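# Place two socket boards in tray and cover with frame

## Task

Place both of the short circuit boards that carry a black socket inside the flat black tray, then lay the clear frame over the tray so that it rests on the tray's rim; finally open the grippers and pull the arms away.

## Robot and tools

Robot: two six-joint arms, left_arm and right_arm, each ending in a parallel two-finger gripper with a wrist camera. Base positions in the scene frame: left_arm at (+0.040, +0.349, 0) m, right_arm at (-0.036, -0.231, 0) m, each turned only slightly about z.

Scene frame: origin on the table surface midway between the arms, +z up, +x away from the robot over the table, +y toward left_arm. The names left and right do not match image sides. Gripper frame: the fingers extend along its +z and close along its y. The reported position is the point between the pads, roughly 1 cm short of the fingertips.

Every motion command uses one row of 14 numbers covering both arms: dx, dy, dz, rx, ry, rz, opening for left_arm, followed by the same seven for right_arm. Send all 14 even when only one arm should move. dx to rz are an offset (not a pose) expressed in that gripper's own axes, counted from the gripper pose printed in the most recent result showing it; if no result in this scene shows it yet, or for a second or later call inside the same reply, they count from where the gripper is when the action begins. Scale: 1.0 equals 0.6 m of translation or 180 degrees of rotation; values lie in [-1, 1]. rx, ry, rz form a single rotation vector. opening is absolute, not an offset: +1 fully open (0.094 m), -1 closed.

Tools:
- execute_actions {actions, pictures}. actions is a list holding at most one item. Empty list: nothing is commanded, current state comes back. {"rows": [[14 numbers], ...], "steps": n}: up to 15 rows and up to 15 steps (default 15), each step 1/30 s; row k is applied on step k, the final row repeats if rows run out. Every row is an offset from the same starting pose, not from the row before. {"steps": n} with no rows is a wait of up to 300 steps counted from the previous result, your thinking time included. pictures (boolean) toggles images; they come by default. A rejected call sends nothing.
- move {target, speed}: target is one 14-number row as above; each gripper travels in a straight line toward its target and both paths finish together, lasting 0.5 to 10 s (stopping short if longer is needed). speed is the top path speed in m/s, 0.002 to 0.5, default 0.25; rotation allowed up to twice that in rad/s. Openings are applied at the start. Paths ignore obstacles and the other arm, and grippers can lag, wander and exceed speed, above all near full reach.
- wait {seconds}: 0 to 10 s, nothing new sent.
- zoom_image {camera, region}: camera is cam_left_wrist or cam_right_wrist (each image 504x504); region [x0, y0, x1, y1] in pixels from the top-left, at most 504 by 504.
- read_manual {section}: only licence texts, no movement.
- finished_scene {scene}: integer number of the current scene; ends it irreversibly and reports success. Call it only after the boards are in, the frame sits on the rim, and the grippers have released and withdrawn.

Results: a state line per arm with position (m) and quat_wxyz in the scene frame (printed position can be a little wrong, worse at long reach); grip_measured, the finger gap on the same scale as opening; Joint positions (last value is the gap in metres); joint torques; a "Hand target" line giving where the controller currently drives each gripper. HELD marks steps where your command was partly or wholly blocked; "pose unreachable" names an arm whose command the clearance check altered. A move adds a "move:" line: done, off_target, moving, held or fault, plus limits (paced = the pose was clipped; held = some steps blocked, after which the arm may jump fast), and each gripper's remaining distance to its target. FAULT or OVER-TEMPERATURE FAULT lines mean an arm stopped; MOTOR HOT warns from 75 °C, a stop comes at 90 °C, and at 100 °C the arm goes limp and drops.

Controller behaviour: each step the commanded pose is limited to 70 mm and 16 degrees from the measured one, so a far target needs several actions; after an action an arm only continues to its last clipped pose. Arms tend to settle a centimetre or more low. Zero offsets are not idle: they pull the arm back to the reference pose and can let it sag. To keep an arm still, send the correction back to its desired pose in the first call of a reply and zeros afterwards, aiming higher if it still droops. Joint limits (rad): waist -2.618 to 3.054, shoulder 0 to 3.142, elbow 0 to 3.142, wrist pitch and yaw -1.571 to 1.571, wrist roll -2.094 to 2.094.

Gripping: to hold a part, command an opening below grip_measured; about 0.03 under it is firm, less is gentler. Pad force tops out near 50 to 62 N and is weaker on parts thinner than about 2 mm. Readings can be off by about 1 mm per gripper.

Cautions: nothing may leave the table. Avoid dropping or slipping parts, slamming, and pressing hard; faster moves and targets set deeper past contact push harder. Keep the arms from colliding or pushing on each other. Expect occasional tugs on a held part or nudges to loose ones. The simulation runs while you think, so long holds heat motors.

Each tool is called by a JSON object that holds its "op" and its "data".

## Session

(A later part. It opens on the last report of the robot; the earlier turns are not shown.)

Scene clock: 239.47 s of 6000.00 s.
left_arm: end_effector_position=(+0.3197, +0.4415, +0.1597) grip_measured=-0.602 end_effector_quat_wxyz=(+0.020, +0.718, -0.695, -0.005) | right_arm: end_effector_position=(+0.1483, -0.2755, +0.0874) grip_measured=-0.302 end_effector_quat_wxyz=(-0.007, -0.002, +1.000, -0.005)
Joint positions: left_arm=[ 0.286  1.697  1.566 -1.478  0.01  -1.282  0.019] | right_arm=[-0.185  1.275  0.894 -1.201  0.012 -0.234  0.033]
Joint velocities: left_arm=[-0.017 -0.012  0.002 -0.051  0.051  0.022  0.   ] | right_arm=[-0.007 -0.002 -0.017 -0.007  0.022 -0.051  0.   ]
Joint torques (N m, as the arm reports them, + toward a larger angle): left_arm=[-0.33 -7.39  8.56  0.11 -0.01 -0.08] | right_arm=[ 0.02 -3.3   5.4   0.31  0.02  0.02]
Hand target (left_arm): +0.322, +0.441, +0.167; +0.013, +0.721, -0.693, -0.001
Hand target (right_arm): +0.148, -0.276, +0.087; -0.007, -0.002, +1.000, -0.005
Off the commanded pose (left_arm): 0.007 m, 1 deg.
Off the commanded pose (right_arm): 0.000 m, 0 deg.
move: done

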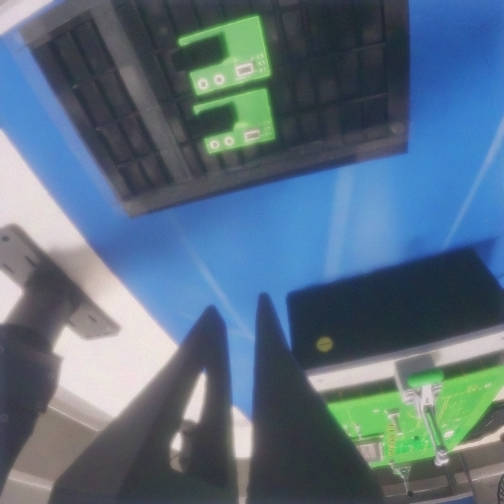

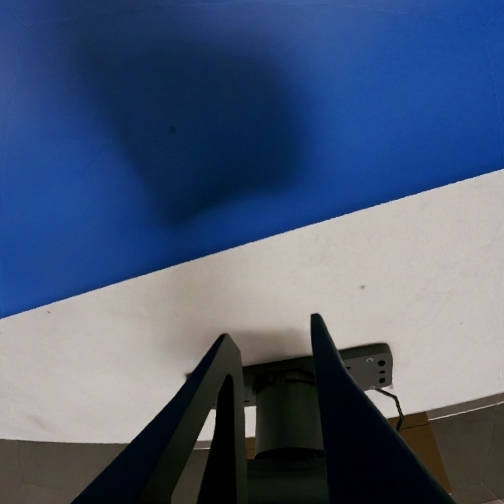

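Lifting seems to have dragged it back. View the near edge from directly above.

{"op": "zoom_image", "data": {"camera": "cam_left_wrist", "region": [330,80,450,200]}}

{"op": "move", "data": {"target": [-0.09,0.2,0.1,0.012,-0.008,0,-1,0,0,0,0,0,0,-0.3]}}

{"op": "zoom_image", "data": {"camera": "cam_left_wrist", "region": [100,0,400,300]}}

Region (330, 80, 450, 200) of cam_left_wrist's 504x504 image, scaled by 4.200, with more detail than that image has.

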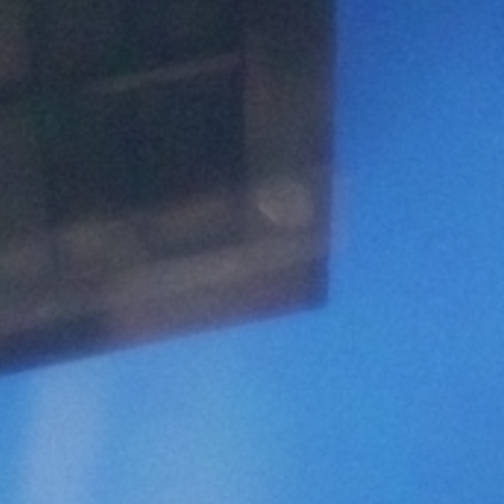

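Scene clock: 243.90 s of 6000.00 s.
left_arm: end_effector_position=(+0.1953, +0.4860, +0.0996) grip_measured=-0.997 end_effector_quat_wxyz=(+0.016, +0.719, -0.695, -0.003) | right_arm: end_effector_position=(+0.1483, -0.2755, +0.0874) grip_measured=-0.302 end_effector_quat_wxyz=(-0.007, -0.002, +1.000, -0.005)
Joint positions: left_arm=[ 0.681  1.358  1.004 -1.249 -0.003 -0.889  0.   ] | right_arm=[-0.185  1.275  0.894 -1.201  0.012 -0.234  0.033]
Joint velocities: left_arm=[-0.007 -0.002 -0.002  0.022 -0.037  0.051 -0.001] | right_arm=[-0.007  0.012 -0.017 -0.066 -0.037 -0.022 -0.   ]
Joint torques (N m, as the arm reports them, + toward a larger angle): left_arm=[ 0.94 -6.06  5.57  0.44  0.03  0.05] | right_arm=[ 0.01 -3.27  5.39  0.32  0.02  0.03]
Hand target (left_arm): +0.196, +0.490, +0.102; -0.001, +0.719, -0.695, -0.001
Hand target (right_arm): +0.148, -0.276, +0.087; -0.007, -0.002, +1.000, -0.005
Off the commanded pose (left_arm): 0.005 m, 2 deg.
Off the commanded pose (right_arm): 0.000 m, 0 deg.
After step 90, 0.13 s passed at rest.
move: done

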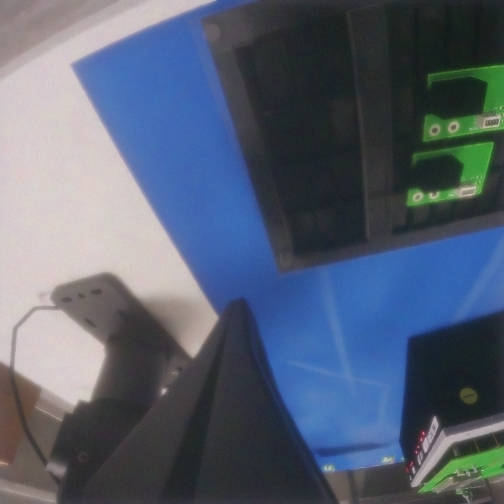

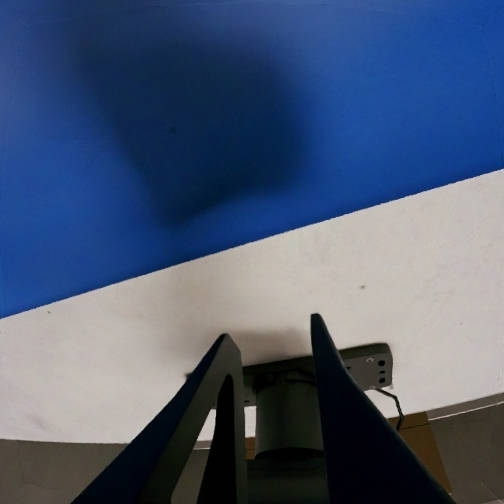

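Region (100, 0, 400, 300) of cam_left_wrist's 504x504 image, scaled by 1.680, with more detail than that image has.

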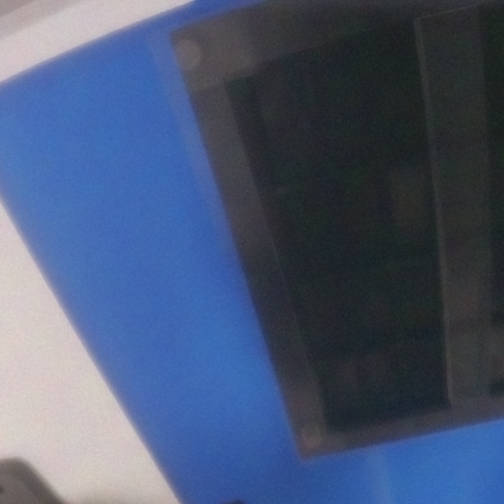

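{"op": "move", "data": {"target": [-0.025,-0.142,0.06,0.012,-0.01,0,-0.5,0,0,0,0,0,0,-0.3], "speed": 0.1}}

Scene clock: 247.83 s of 6000.00 s.
left_arm: end_effector_position=(+0.2668, +0.4973, +0.0544) grip_measured=-0.502 end_effector_quat_wxyz=(+0.014, +0.718, -0.696, -0.005) | right_arm: end_effector_position=(+0.1483, -0.2755, +0.0874) grip_measured=-0.302 end_effector_quat_wxyz=(-0.007, -0.002, +1.000, -0.005)
Joint positions: left_arm=[ 0.539  1.641  1.081 -1.04  -0.003 -1.028  0.023] | right_arm=[-0.185  1.275  0.894 -1.201  0.012 -0.234  0.033]
Joint velocities: left_arm=[-0.027  0.002  0.012 -0.066 -0.007 -0.022  0.   ] | right_arm=[-0.002  0.007  0.017  0.022 -0.007  0.037  0.001]
Joint torques (N m, as the arm reports them, + toward a larger angle): left_arm=[-0.63 -6.33  8.88  0.4   0.02 -0.06] | right_arm=[ 0.05 -3.28  5.38  0.32  0.03  0.03]
Hand target (left_arm): +0.279, +0.503, +0.061; -0.009, +0.719, -0.695, -0.001
Hand target (right_arm): +0.148, -0.276, +0.087; -0.007, -0.002, +1.000, -0.005
Off the commanded pose (left_arm): 0.015 m, 3 deg.
Off the commanded pose (right_arm): 0.000 m, 0 deg.
move: off_target (left_arm)

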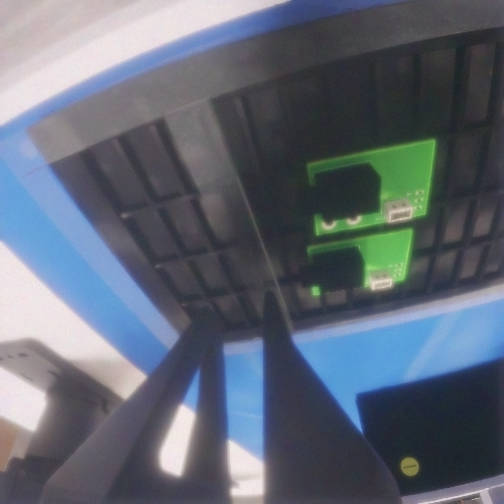

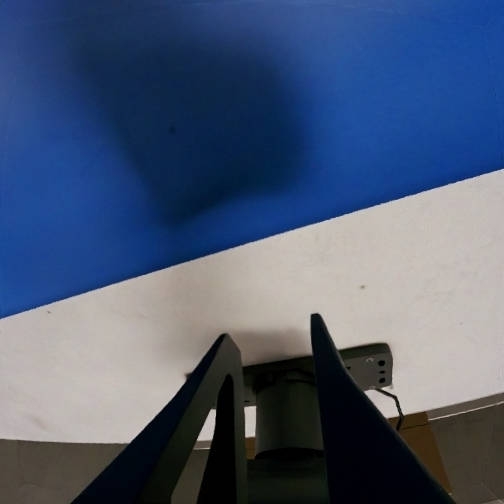

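{"op": "move", "data": {"target": [-0.005,-0.023,0.014,0.014,-0.008,0,-0.5,0,0,0,0,0,0,-0.3], "speed": 0.03}}

{"op": "move", "data": {"target": [0,-0.005,0.028,0,0,0,-0.5,0,0,0,0,0,0,-0.3], "speed": 0.02}}

Scene clock: 252.20 s of 6000.00 s.
left_arm: end_effector_position=(+0.2769, +0.5022, +0.0473) grip_measured=-0.502 end_effector_quat_wxyz=(-0.006, +0.718, -0.696, +0.000) | right_arm: end_effector_position=(+0.1483, -0.2755, +0.0874) grip_measured=-0.302 end_effector_quat_wxyz=(-0.007, -0.002, +1.000, -0.005)
Joint positions: left_arm=[ 0.534  1.653  1.065 -0.971 -0.003 -1.033  0.023] | right_arm=[-0.185  1.275  0.894 -1.201  0.012 -0.234  0.033]
Joint velocities: left_arm=[-0.017 -0.002  0.002  0.007 -0.007 -0.037 -0.001] | right_arm=[ 0.012  0.012  0.012 -0.007  0.022 -0.022 -0.   ]
Joint torques (N m, as the arm reports them, + toward a larger angle): left_arm=[-0.83 -6.49  5.47  0.54  0.06 -0.07] | right_arm=[ 0.06 -3.28  5.39  0.32  0.04  0.01]
Hand target (left_arm): +0.280, +0.501, +0.046; -0.011, +0.718, -0.696, +0.002
Hand target (right_arm): +0.148, -0.276, +0.087; -0.007, -0.002, +1.000, -0.005
Off the commanded pose (left_arm): 0.004 m, 1 deg.
Off the commanded pose (right_arm): 0.000 m, 0 deg.
After step 90, 0.17 s passed at rest.
move: done

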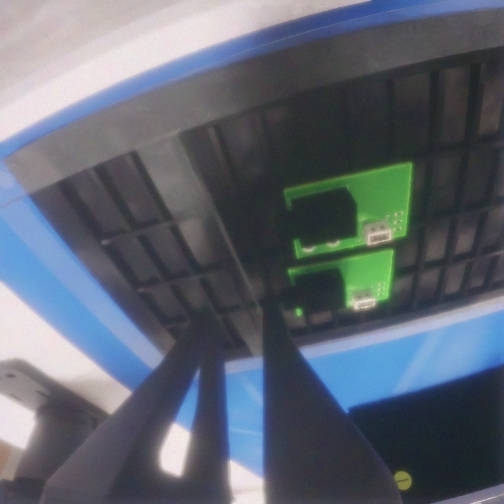

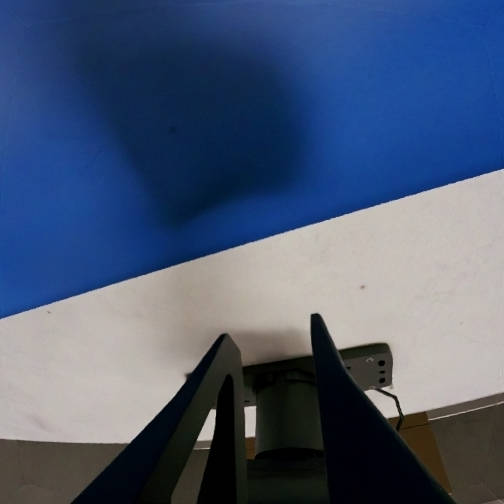

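Scene clock: 253.30 s of 6000.00 s.
left_arm: end_effector_position=(+0.2774, +0.5025, +0.0322) grip_measured=-0.502 end_effector_quat_wxyz=(-0.001, +0.718, -0.696, -0.001) | right_arm: end_effector_position=(+0.1483, -0.2755, +0.0874) grip_measured=-0.302 end_effector_quat_wxyz=(-0.007, -0.002, +1.000, -0.005)
Joint positions: left_arm=[ 0.534  1.688  1.039 -0.921 -0.003 -1.033  0.023] | right_arm=[-0.185  1.275  0.894 -1.201  0.012 -0.234  0.033]
Joint velocities: left_arm=[-0.017 -0.017 -0.017  0.066 -0.081  0.022 -0.   ] | right_arm=[ 0.002 -0.002 -0.002 -0.037 -0.051  0.081 -0.   ]
Joint torques (N m, as the arm reports them, + toward a larger angle): left_arm=[-0.53 -6.75  5.47  0.45  0.03 -0.04] | right_arm=[ 0.03 -3.3   5.42  0.32  0.03  0.01]
Hand target (left_arm): +0.280, +0.502, +0.031; -0.006, +0.718, -0.696, +0.000
Hand target (right_arm): +0.148, -0.276, +0.087; -0.007, -0.002, +1.000, -0.005
Off the commanded pose (left_arm): 0.003 m, 1 deg.
Off the commanded pose (right_arm): 0.000 m, 0 deg.
move: done

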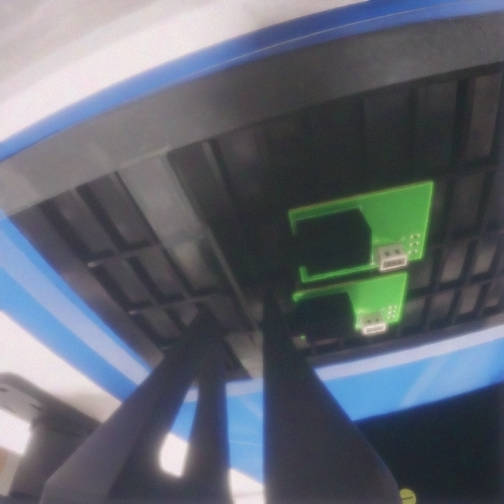

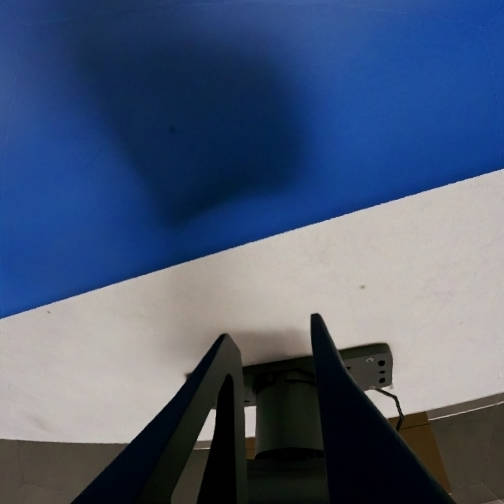

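Closing recentres it; then rotate in place.

{"op": "move", "data": {"target": [0,0,0,0,0,0,-0.78,0,0,0,0,0,0,-0.3]}}

{"op": "move", "data": {"target": [0.008,-0.004,0,0,0,0.018,-0.78,0,0,0,0,0,0,-0.3], "speed": 0.02}}

Scene clock: 256.63 s of 6000.00 s.
left_arm: end_effector_position=(+0.2777, +0.5026, +0.0322) grip_measured=-0.737 end_effector_quat_wxyz=(-0.001, +0.718, -0.696, -0.001) | right_arm: end_effector_position=(+0.1483, -0.2755, +0.0874) grip_measured=-0.302 end_effector_quat_wxyz=(-0.007, -0.002, +1.000, -0.005)
Joint positions: left_arm=[ 0.534  1.688  1.039 -0.92  -0.002 -1.033  0.012] | right_arm=[-0.185  1.275  0.894 -1.201  0.012 -0.234  0.033]
Joint velocities: left_arm=[-0.002  0.007  0.012 -0.066 -0.007  0.037  0.   ] | right_arm=[-0.007 -0.002 -0.002 -0.007  0.007 -0.037  0.001]
Joint torques (N m, as the arm reports them, + toward a larger angle): left_arm=[ 0.27 -6.76  5.76  0.29  0.04  0.01] | right_arm=[ 0.02 -3.29  5.42  0.31  0.03  0.02]
Hand target (left_arm): +0.277, +0.502, +0.032; -0.001, +0.718, -0.696, -0.001
Hand target (right_arm): +0.148, -0.276, +0.087; -0.007, -0.002, +1.000, -0.005
Off the commanded pose (left_arm): 0.000 m, 0 deg.
Off the commanded pose (right_arm): 0.000 m, 0 deg.
move: done

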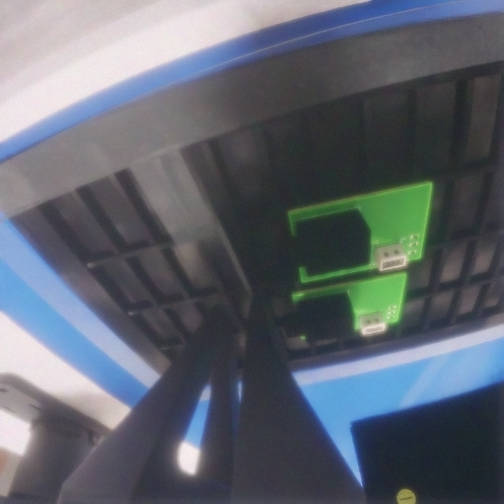

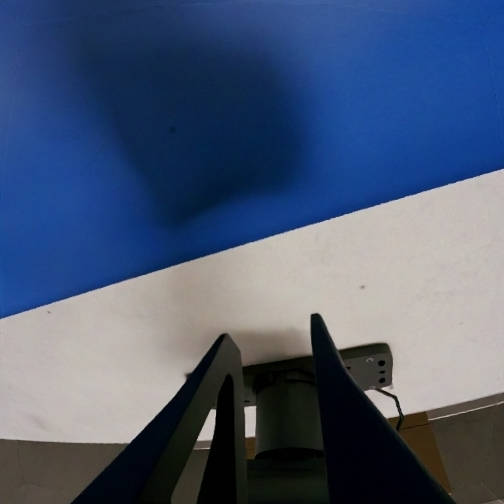

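Scene clock: 258.27 s of 6000.00 s.
left_arm: end_effector_position=(+0.2789, +0.5007, +0.0322) grip_measured=-0.737 end_effector_quat_wxyz=(-0.001, +0.706, -0.708, -0.001) | right_arm: end_effector_position=(+0.1483, -0.2755, +0.0874) grip_measured=-0.302 end_effector_quat_wxyz=(-0.007, -0.002, +1.000, -0.005)
Joint positions: left_arm=[ 0.526  1.688  1.039 -0.92  -0.002 -1.008  0.012] | right_arm=[-0.185  1.275  0.894 -1.201  0.012 -0.234  0.033]
Joint velocities: left_arm=[ 0.012  0.007 -0.002 -0.051  0.051  0.051 -0.001] | right_arm=[ 0.002 -0.027 -0.002  0.037  0.037 -0.037 -0.001]
Joint torques (N m, as the arm reports them, + toward a larger angle): left_arm=[-0.93 -7.08  5.71  0.36  0.05  0.17] | right_arm=[ 0.02 -3.25  5.42  0.33  0.03  0.02]
Hand target (left_arm): +0.280, +0.498, +0.032; -0.001, +0.698, -0.716, -0.001
Hand target (right_arm): +0.148, -0.276, +0.087; -0.007, -0.002, +1.000, -0.005
Off the commanded pose (left_arm): 0.003 m, 1 deg.
Off the commanded pose (right_arm): 0.000 m, 0 deg.
move: done

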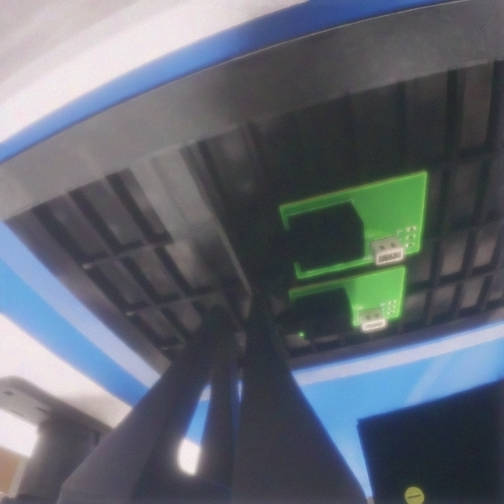

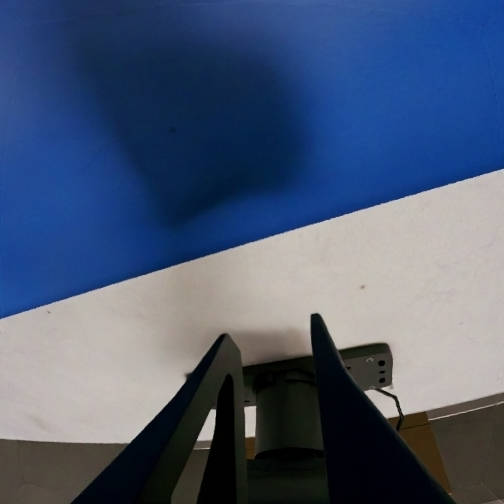

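{"op": "move", "data": {"target": [0,0,0,0,0,0,-0.45,0,0,0,0,0,0,-0.3]}}

{"op": "move", "data": {"target": [0,-0.008,-0.08,0.006,-0.004,0,-0.45,0,0,0,0,0,0,-0.3], "speed": 0.05}}

{"op": "move", "data": {"target": [-0.04,-0.07,-0.17,0,0,0,-1,0,0,0,0,0,0,-0.3]}}

{"op": "zoom_image", "data": {"camera": "cam_left_wrist", "region": [250,0,504,254]}}

{"op": "zoom_image", "data": {"camera": "cam_left_wrist", "region": [20,60,280,320]}}

Scene clock: 266.87 s of 6000.00 s.
left_arm: end_effector_position=(+0.2789, +0.5007, +0.0322) grip_measured=-0.452 end_effector_quat_wxyz=(-0.001, +0.706, -0.709, -0.001) | right_arm: end_effector_position=(+0.1483, -0.2755, +0.0874) grip_measured=-0.302 end_effector_quat_wxyz=(-0.007, -0.002, +1.000, -0.005)
Joint positions: left_arm=[ 0.526  1.688  1.039 -0.92  -0.002 -1.006  0.026] | right_arm=[-0.185  1.275  0.894 -1.201  0.012 -0.234  0.033]
Joint velocities: left_arm=[ 0.002  0.017 -0.007  0.066  0.007 -0.037 -0.   ] | right_arm=[-0.007  0.002 -0.007 -0.022  0.007  0.022  0.001]
Joint torques (N m, as the arm reports them, + toward a larger angle): left_arm=[-0.02 -7.    5.83  0.32  0.03 -0.02] | right_arm=[ 0.03 -3.3   5.42  0.33  0.03  0.02]
Hand target (left_arm): +0.279, +0.501, +0.032; -0.001, +0.706, -0.708, -0.001
Hand target (right_arm): +0.148, -0.276, +0.087; -0.007, -0.002, +1.000, -0.005
Off the commanded pose (left_arm): 0.000 m, 0 deg.
Off the commanded pose (right_arm): 0.000 m, 0 deg.
After step 90, 4.90 s passed at rest.
move: done

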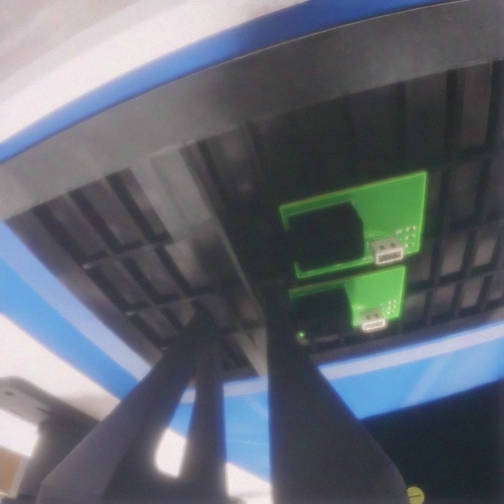

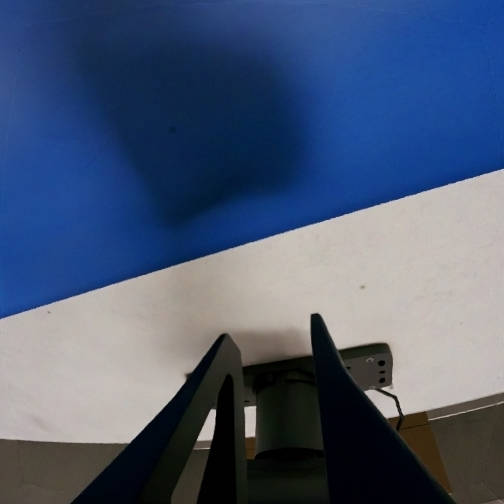

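Scene clock: 268.30 s of 6000.00 s.
left_arm: end_effector_position=(+0.2760, +0.4989, +0.0673) grip_measured=-0.452 end_effector_quat_wxyz=(+0.007, +0.706, -0.709, -0.003) | right_arm: end_effector_position=(+0.1483, -0.2755, +0.0874) grip_measured=-0.302 end_effector_quat_wxyz=(-0.007, -0.002, +1.000, -0.005)
Joint positions: left_arm=[ 0.526  1.646  1.14  -1.081 -0.002 -1.006  0.026] | right_arm=[-0.185  1.275  0.894 -1.201  0.012 -0.234  0.033]
Joint velocities: left_arm=[-0.012 -0.022 -0.002 -0.007 -0.007 -0.007 -0.001] | right_arm=[ 0.002  0.007 -0.002  0.022  0.051 -0.022 -0.   ]
Joint torques (N m, as the arm reports them, + toward a larger angle): left_arm=[-0.73 -8.47  8.76  0.27  0.03 -0.03] | right_arm=[ 0.02 -3.28  5.39  0.31  0.03  0.01]
Hand target (left_arm): +0.283, +0.501, +0.080; -0.012, +0.706, -0.708, +0.002
Hand target (right_arm): +0.148, -0.276, +0.087; -0.007, -0.002, +1.000, -0.005
Off the commanded pose (left_arm): 0.015 m, 2 deg.
Off the commanded pose (right_arm): 0.000 m, 0 deg.
move: off_target (left_arm)

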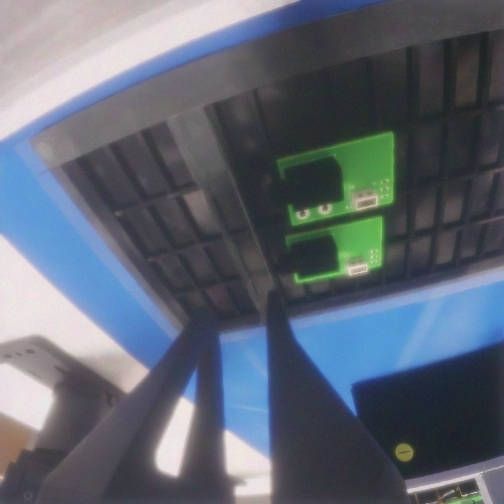

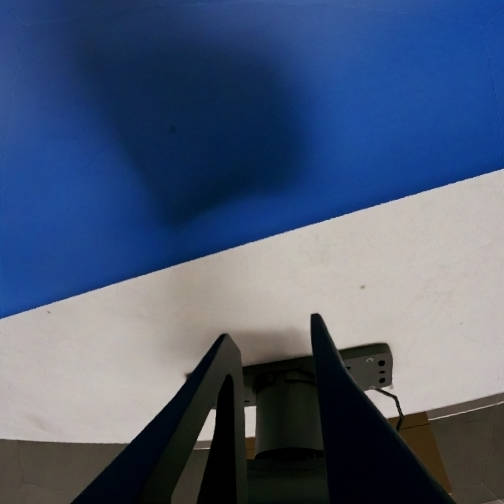

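Scene clock: 269.50 s of 6000.00 s.
left_arm: end_effector_position=(+0.3156, +0.5237, +0.1609) grip_measured=-0.997 end_effector_quat_wxyz=(+0.016, +0.706, -0.709, -0.005) | right_arm: end_effector_position=(+0.1483, -0.2755, +0.0874) grip_measured=-0.302 end_effector_quat_wxyz=(-0.007, -0.002, +1.000, -0.005)
Joint positions: left_arm=[ 0.526  1.818  1.715 -1.502 -0.002 -1.006  0.   ] | right_arm=[-0.185  1.275  0.894 -1.201  0.012 -0.234  0.033]
Joint velocities: left_arm=[ 0.007 -0.007 -0.017 -0.066  0.007  0.007  0.   ] | right_arm=[-0.007  0.002  0.002 -0.007 -0.066 -0.066 -0.001]
Joint torques (N m, as the arm reports them, + toward a larger angle): left_arm=[-0.36 -8.58  8.73  0.11  0.01 -0.01] | right_arm=[-0.01 -3.27  5.42  0.32  0.03  0.02]
Hand target (left_arm): +0.318, +0.524, +0.168; +0.007, +0.706, -0.709, -0.003
Hand target (right_arm): +0.148, -0.276, +0.087; -0.007, -0.002, +1.000, -0.005
Off the commanded pose (left_arm): 0.009 m, 1 deg.
Off the commanded pose (right_arm): 0.000 m, 0 deg.
move: done

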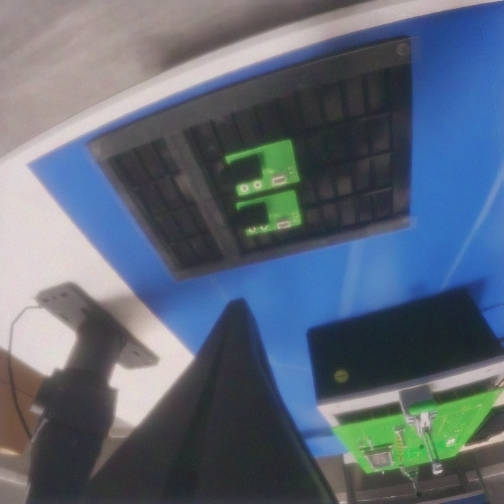

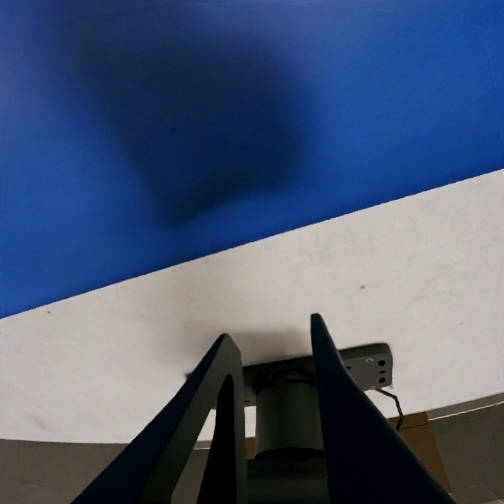

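Region (250, 0, 504, 254) of cam_left_wrist's 504x504 image, scaled by 1.984, with more detail than that image has.

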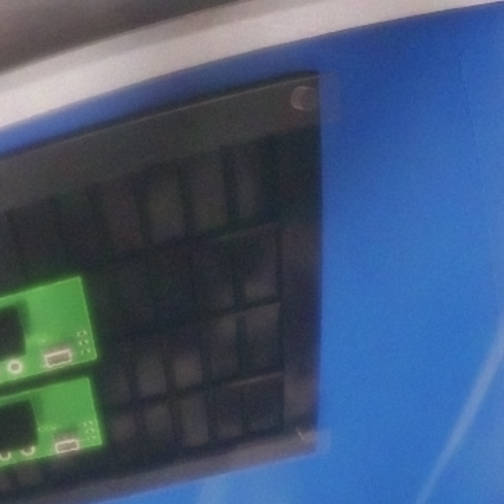

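Region (20, 60, 280, 320) of cam_left_wrist's 504x504 image, scaled by 1.938, with more detail than that image has.

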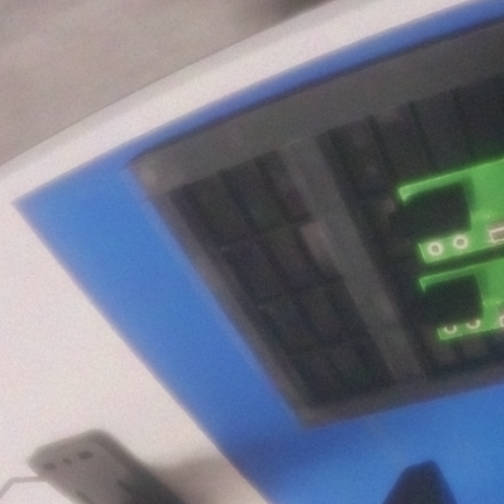

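Aligned.

{"op": "move", "data": {"target": [0.3,0.22,0,0,0,0,-1,0,0,0,0,0,0,-0.3]}}

{"op": "finished_scene", "data": {"scene": 1}}

Scene clock: 274.37 s of 6000.00 s.
left_arm: end_effector_position=(+0.1889, +0.3441, +0.1684) grip_measured=-0.997 end_effector_quat_wxyz=(+0.004, +0.705, -0.709, +0.013) | right_arm: end_effector_position=(+0.1483, -0.2755, +0.0874) grip_measured=-0.302 end_effector_quat_wxyz=(-0.007, -0.002, +1.000, -0.005)
Joint positions: left_arm=[-0.048  1.105  1.114 -1.568  0.024 -1.579  0.   ] | right_arm=[-0.185  1.275  0.894 -1.201  0.012 -0.234  0.033]
Joint velocities: left_arm=[-0.002  0.012  0.002  0.022 -0.007  0.022  0.   ] | right_arm=[-0.017 -0.007 -0.012 -0.066 -0.051  0.007 -0.001]
Joint torques (N m, as the arm reports them, + toward a larger angle): left_arm=[-0.9  -2.89  5.33  0.29 -0.04 -0.04] | right_arm=[ 0.04 -3.27  5.41  0.31  0.03  0.02]
Hand target (left_arm): +0.184, +0.344, +0.168; +0.002, +0.706, -0.708, +0.008
Hand target (right_arm): +0.148, -0.276, +0.087; -0.007, -0.002, +1.000, -0.005
Off the commanded pose (left_arm): 0.006 m, 2 deg.
Off the commanded pose (right_arm): 0.000 m, 0 deg.
joint sent to its limit (left arm) — the command would take joint 4 (wrist pitch) past its lower limit, so that joint was sent only as far as its limit.
After step 90, 0.23 s passed at rest.
move: done

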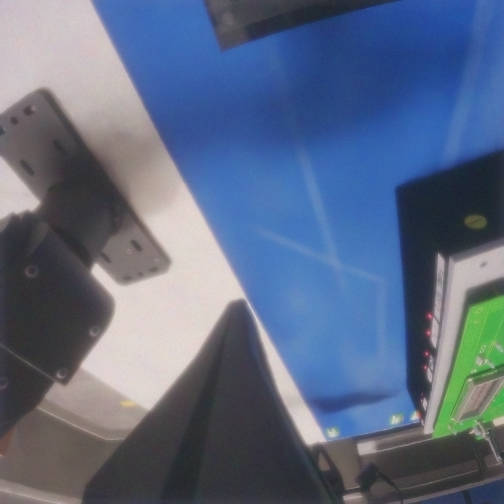

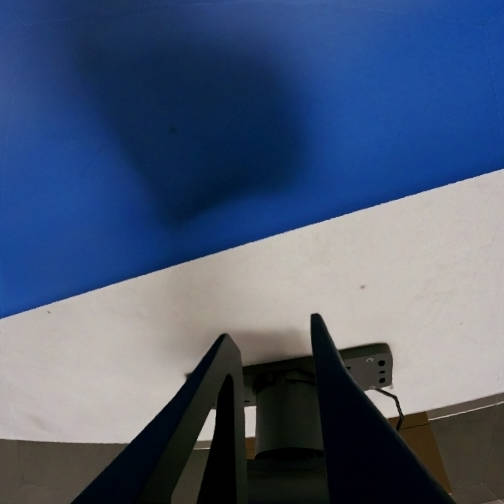

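The scene is finished: the task was done.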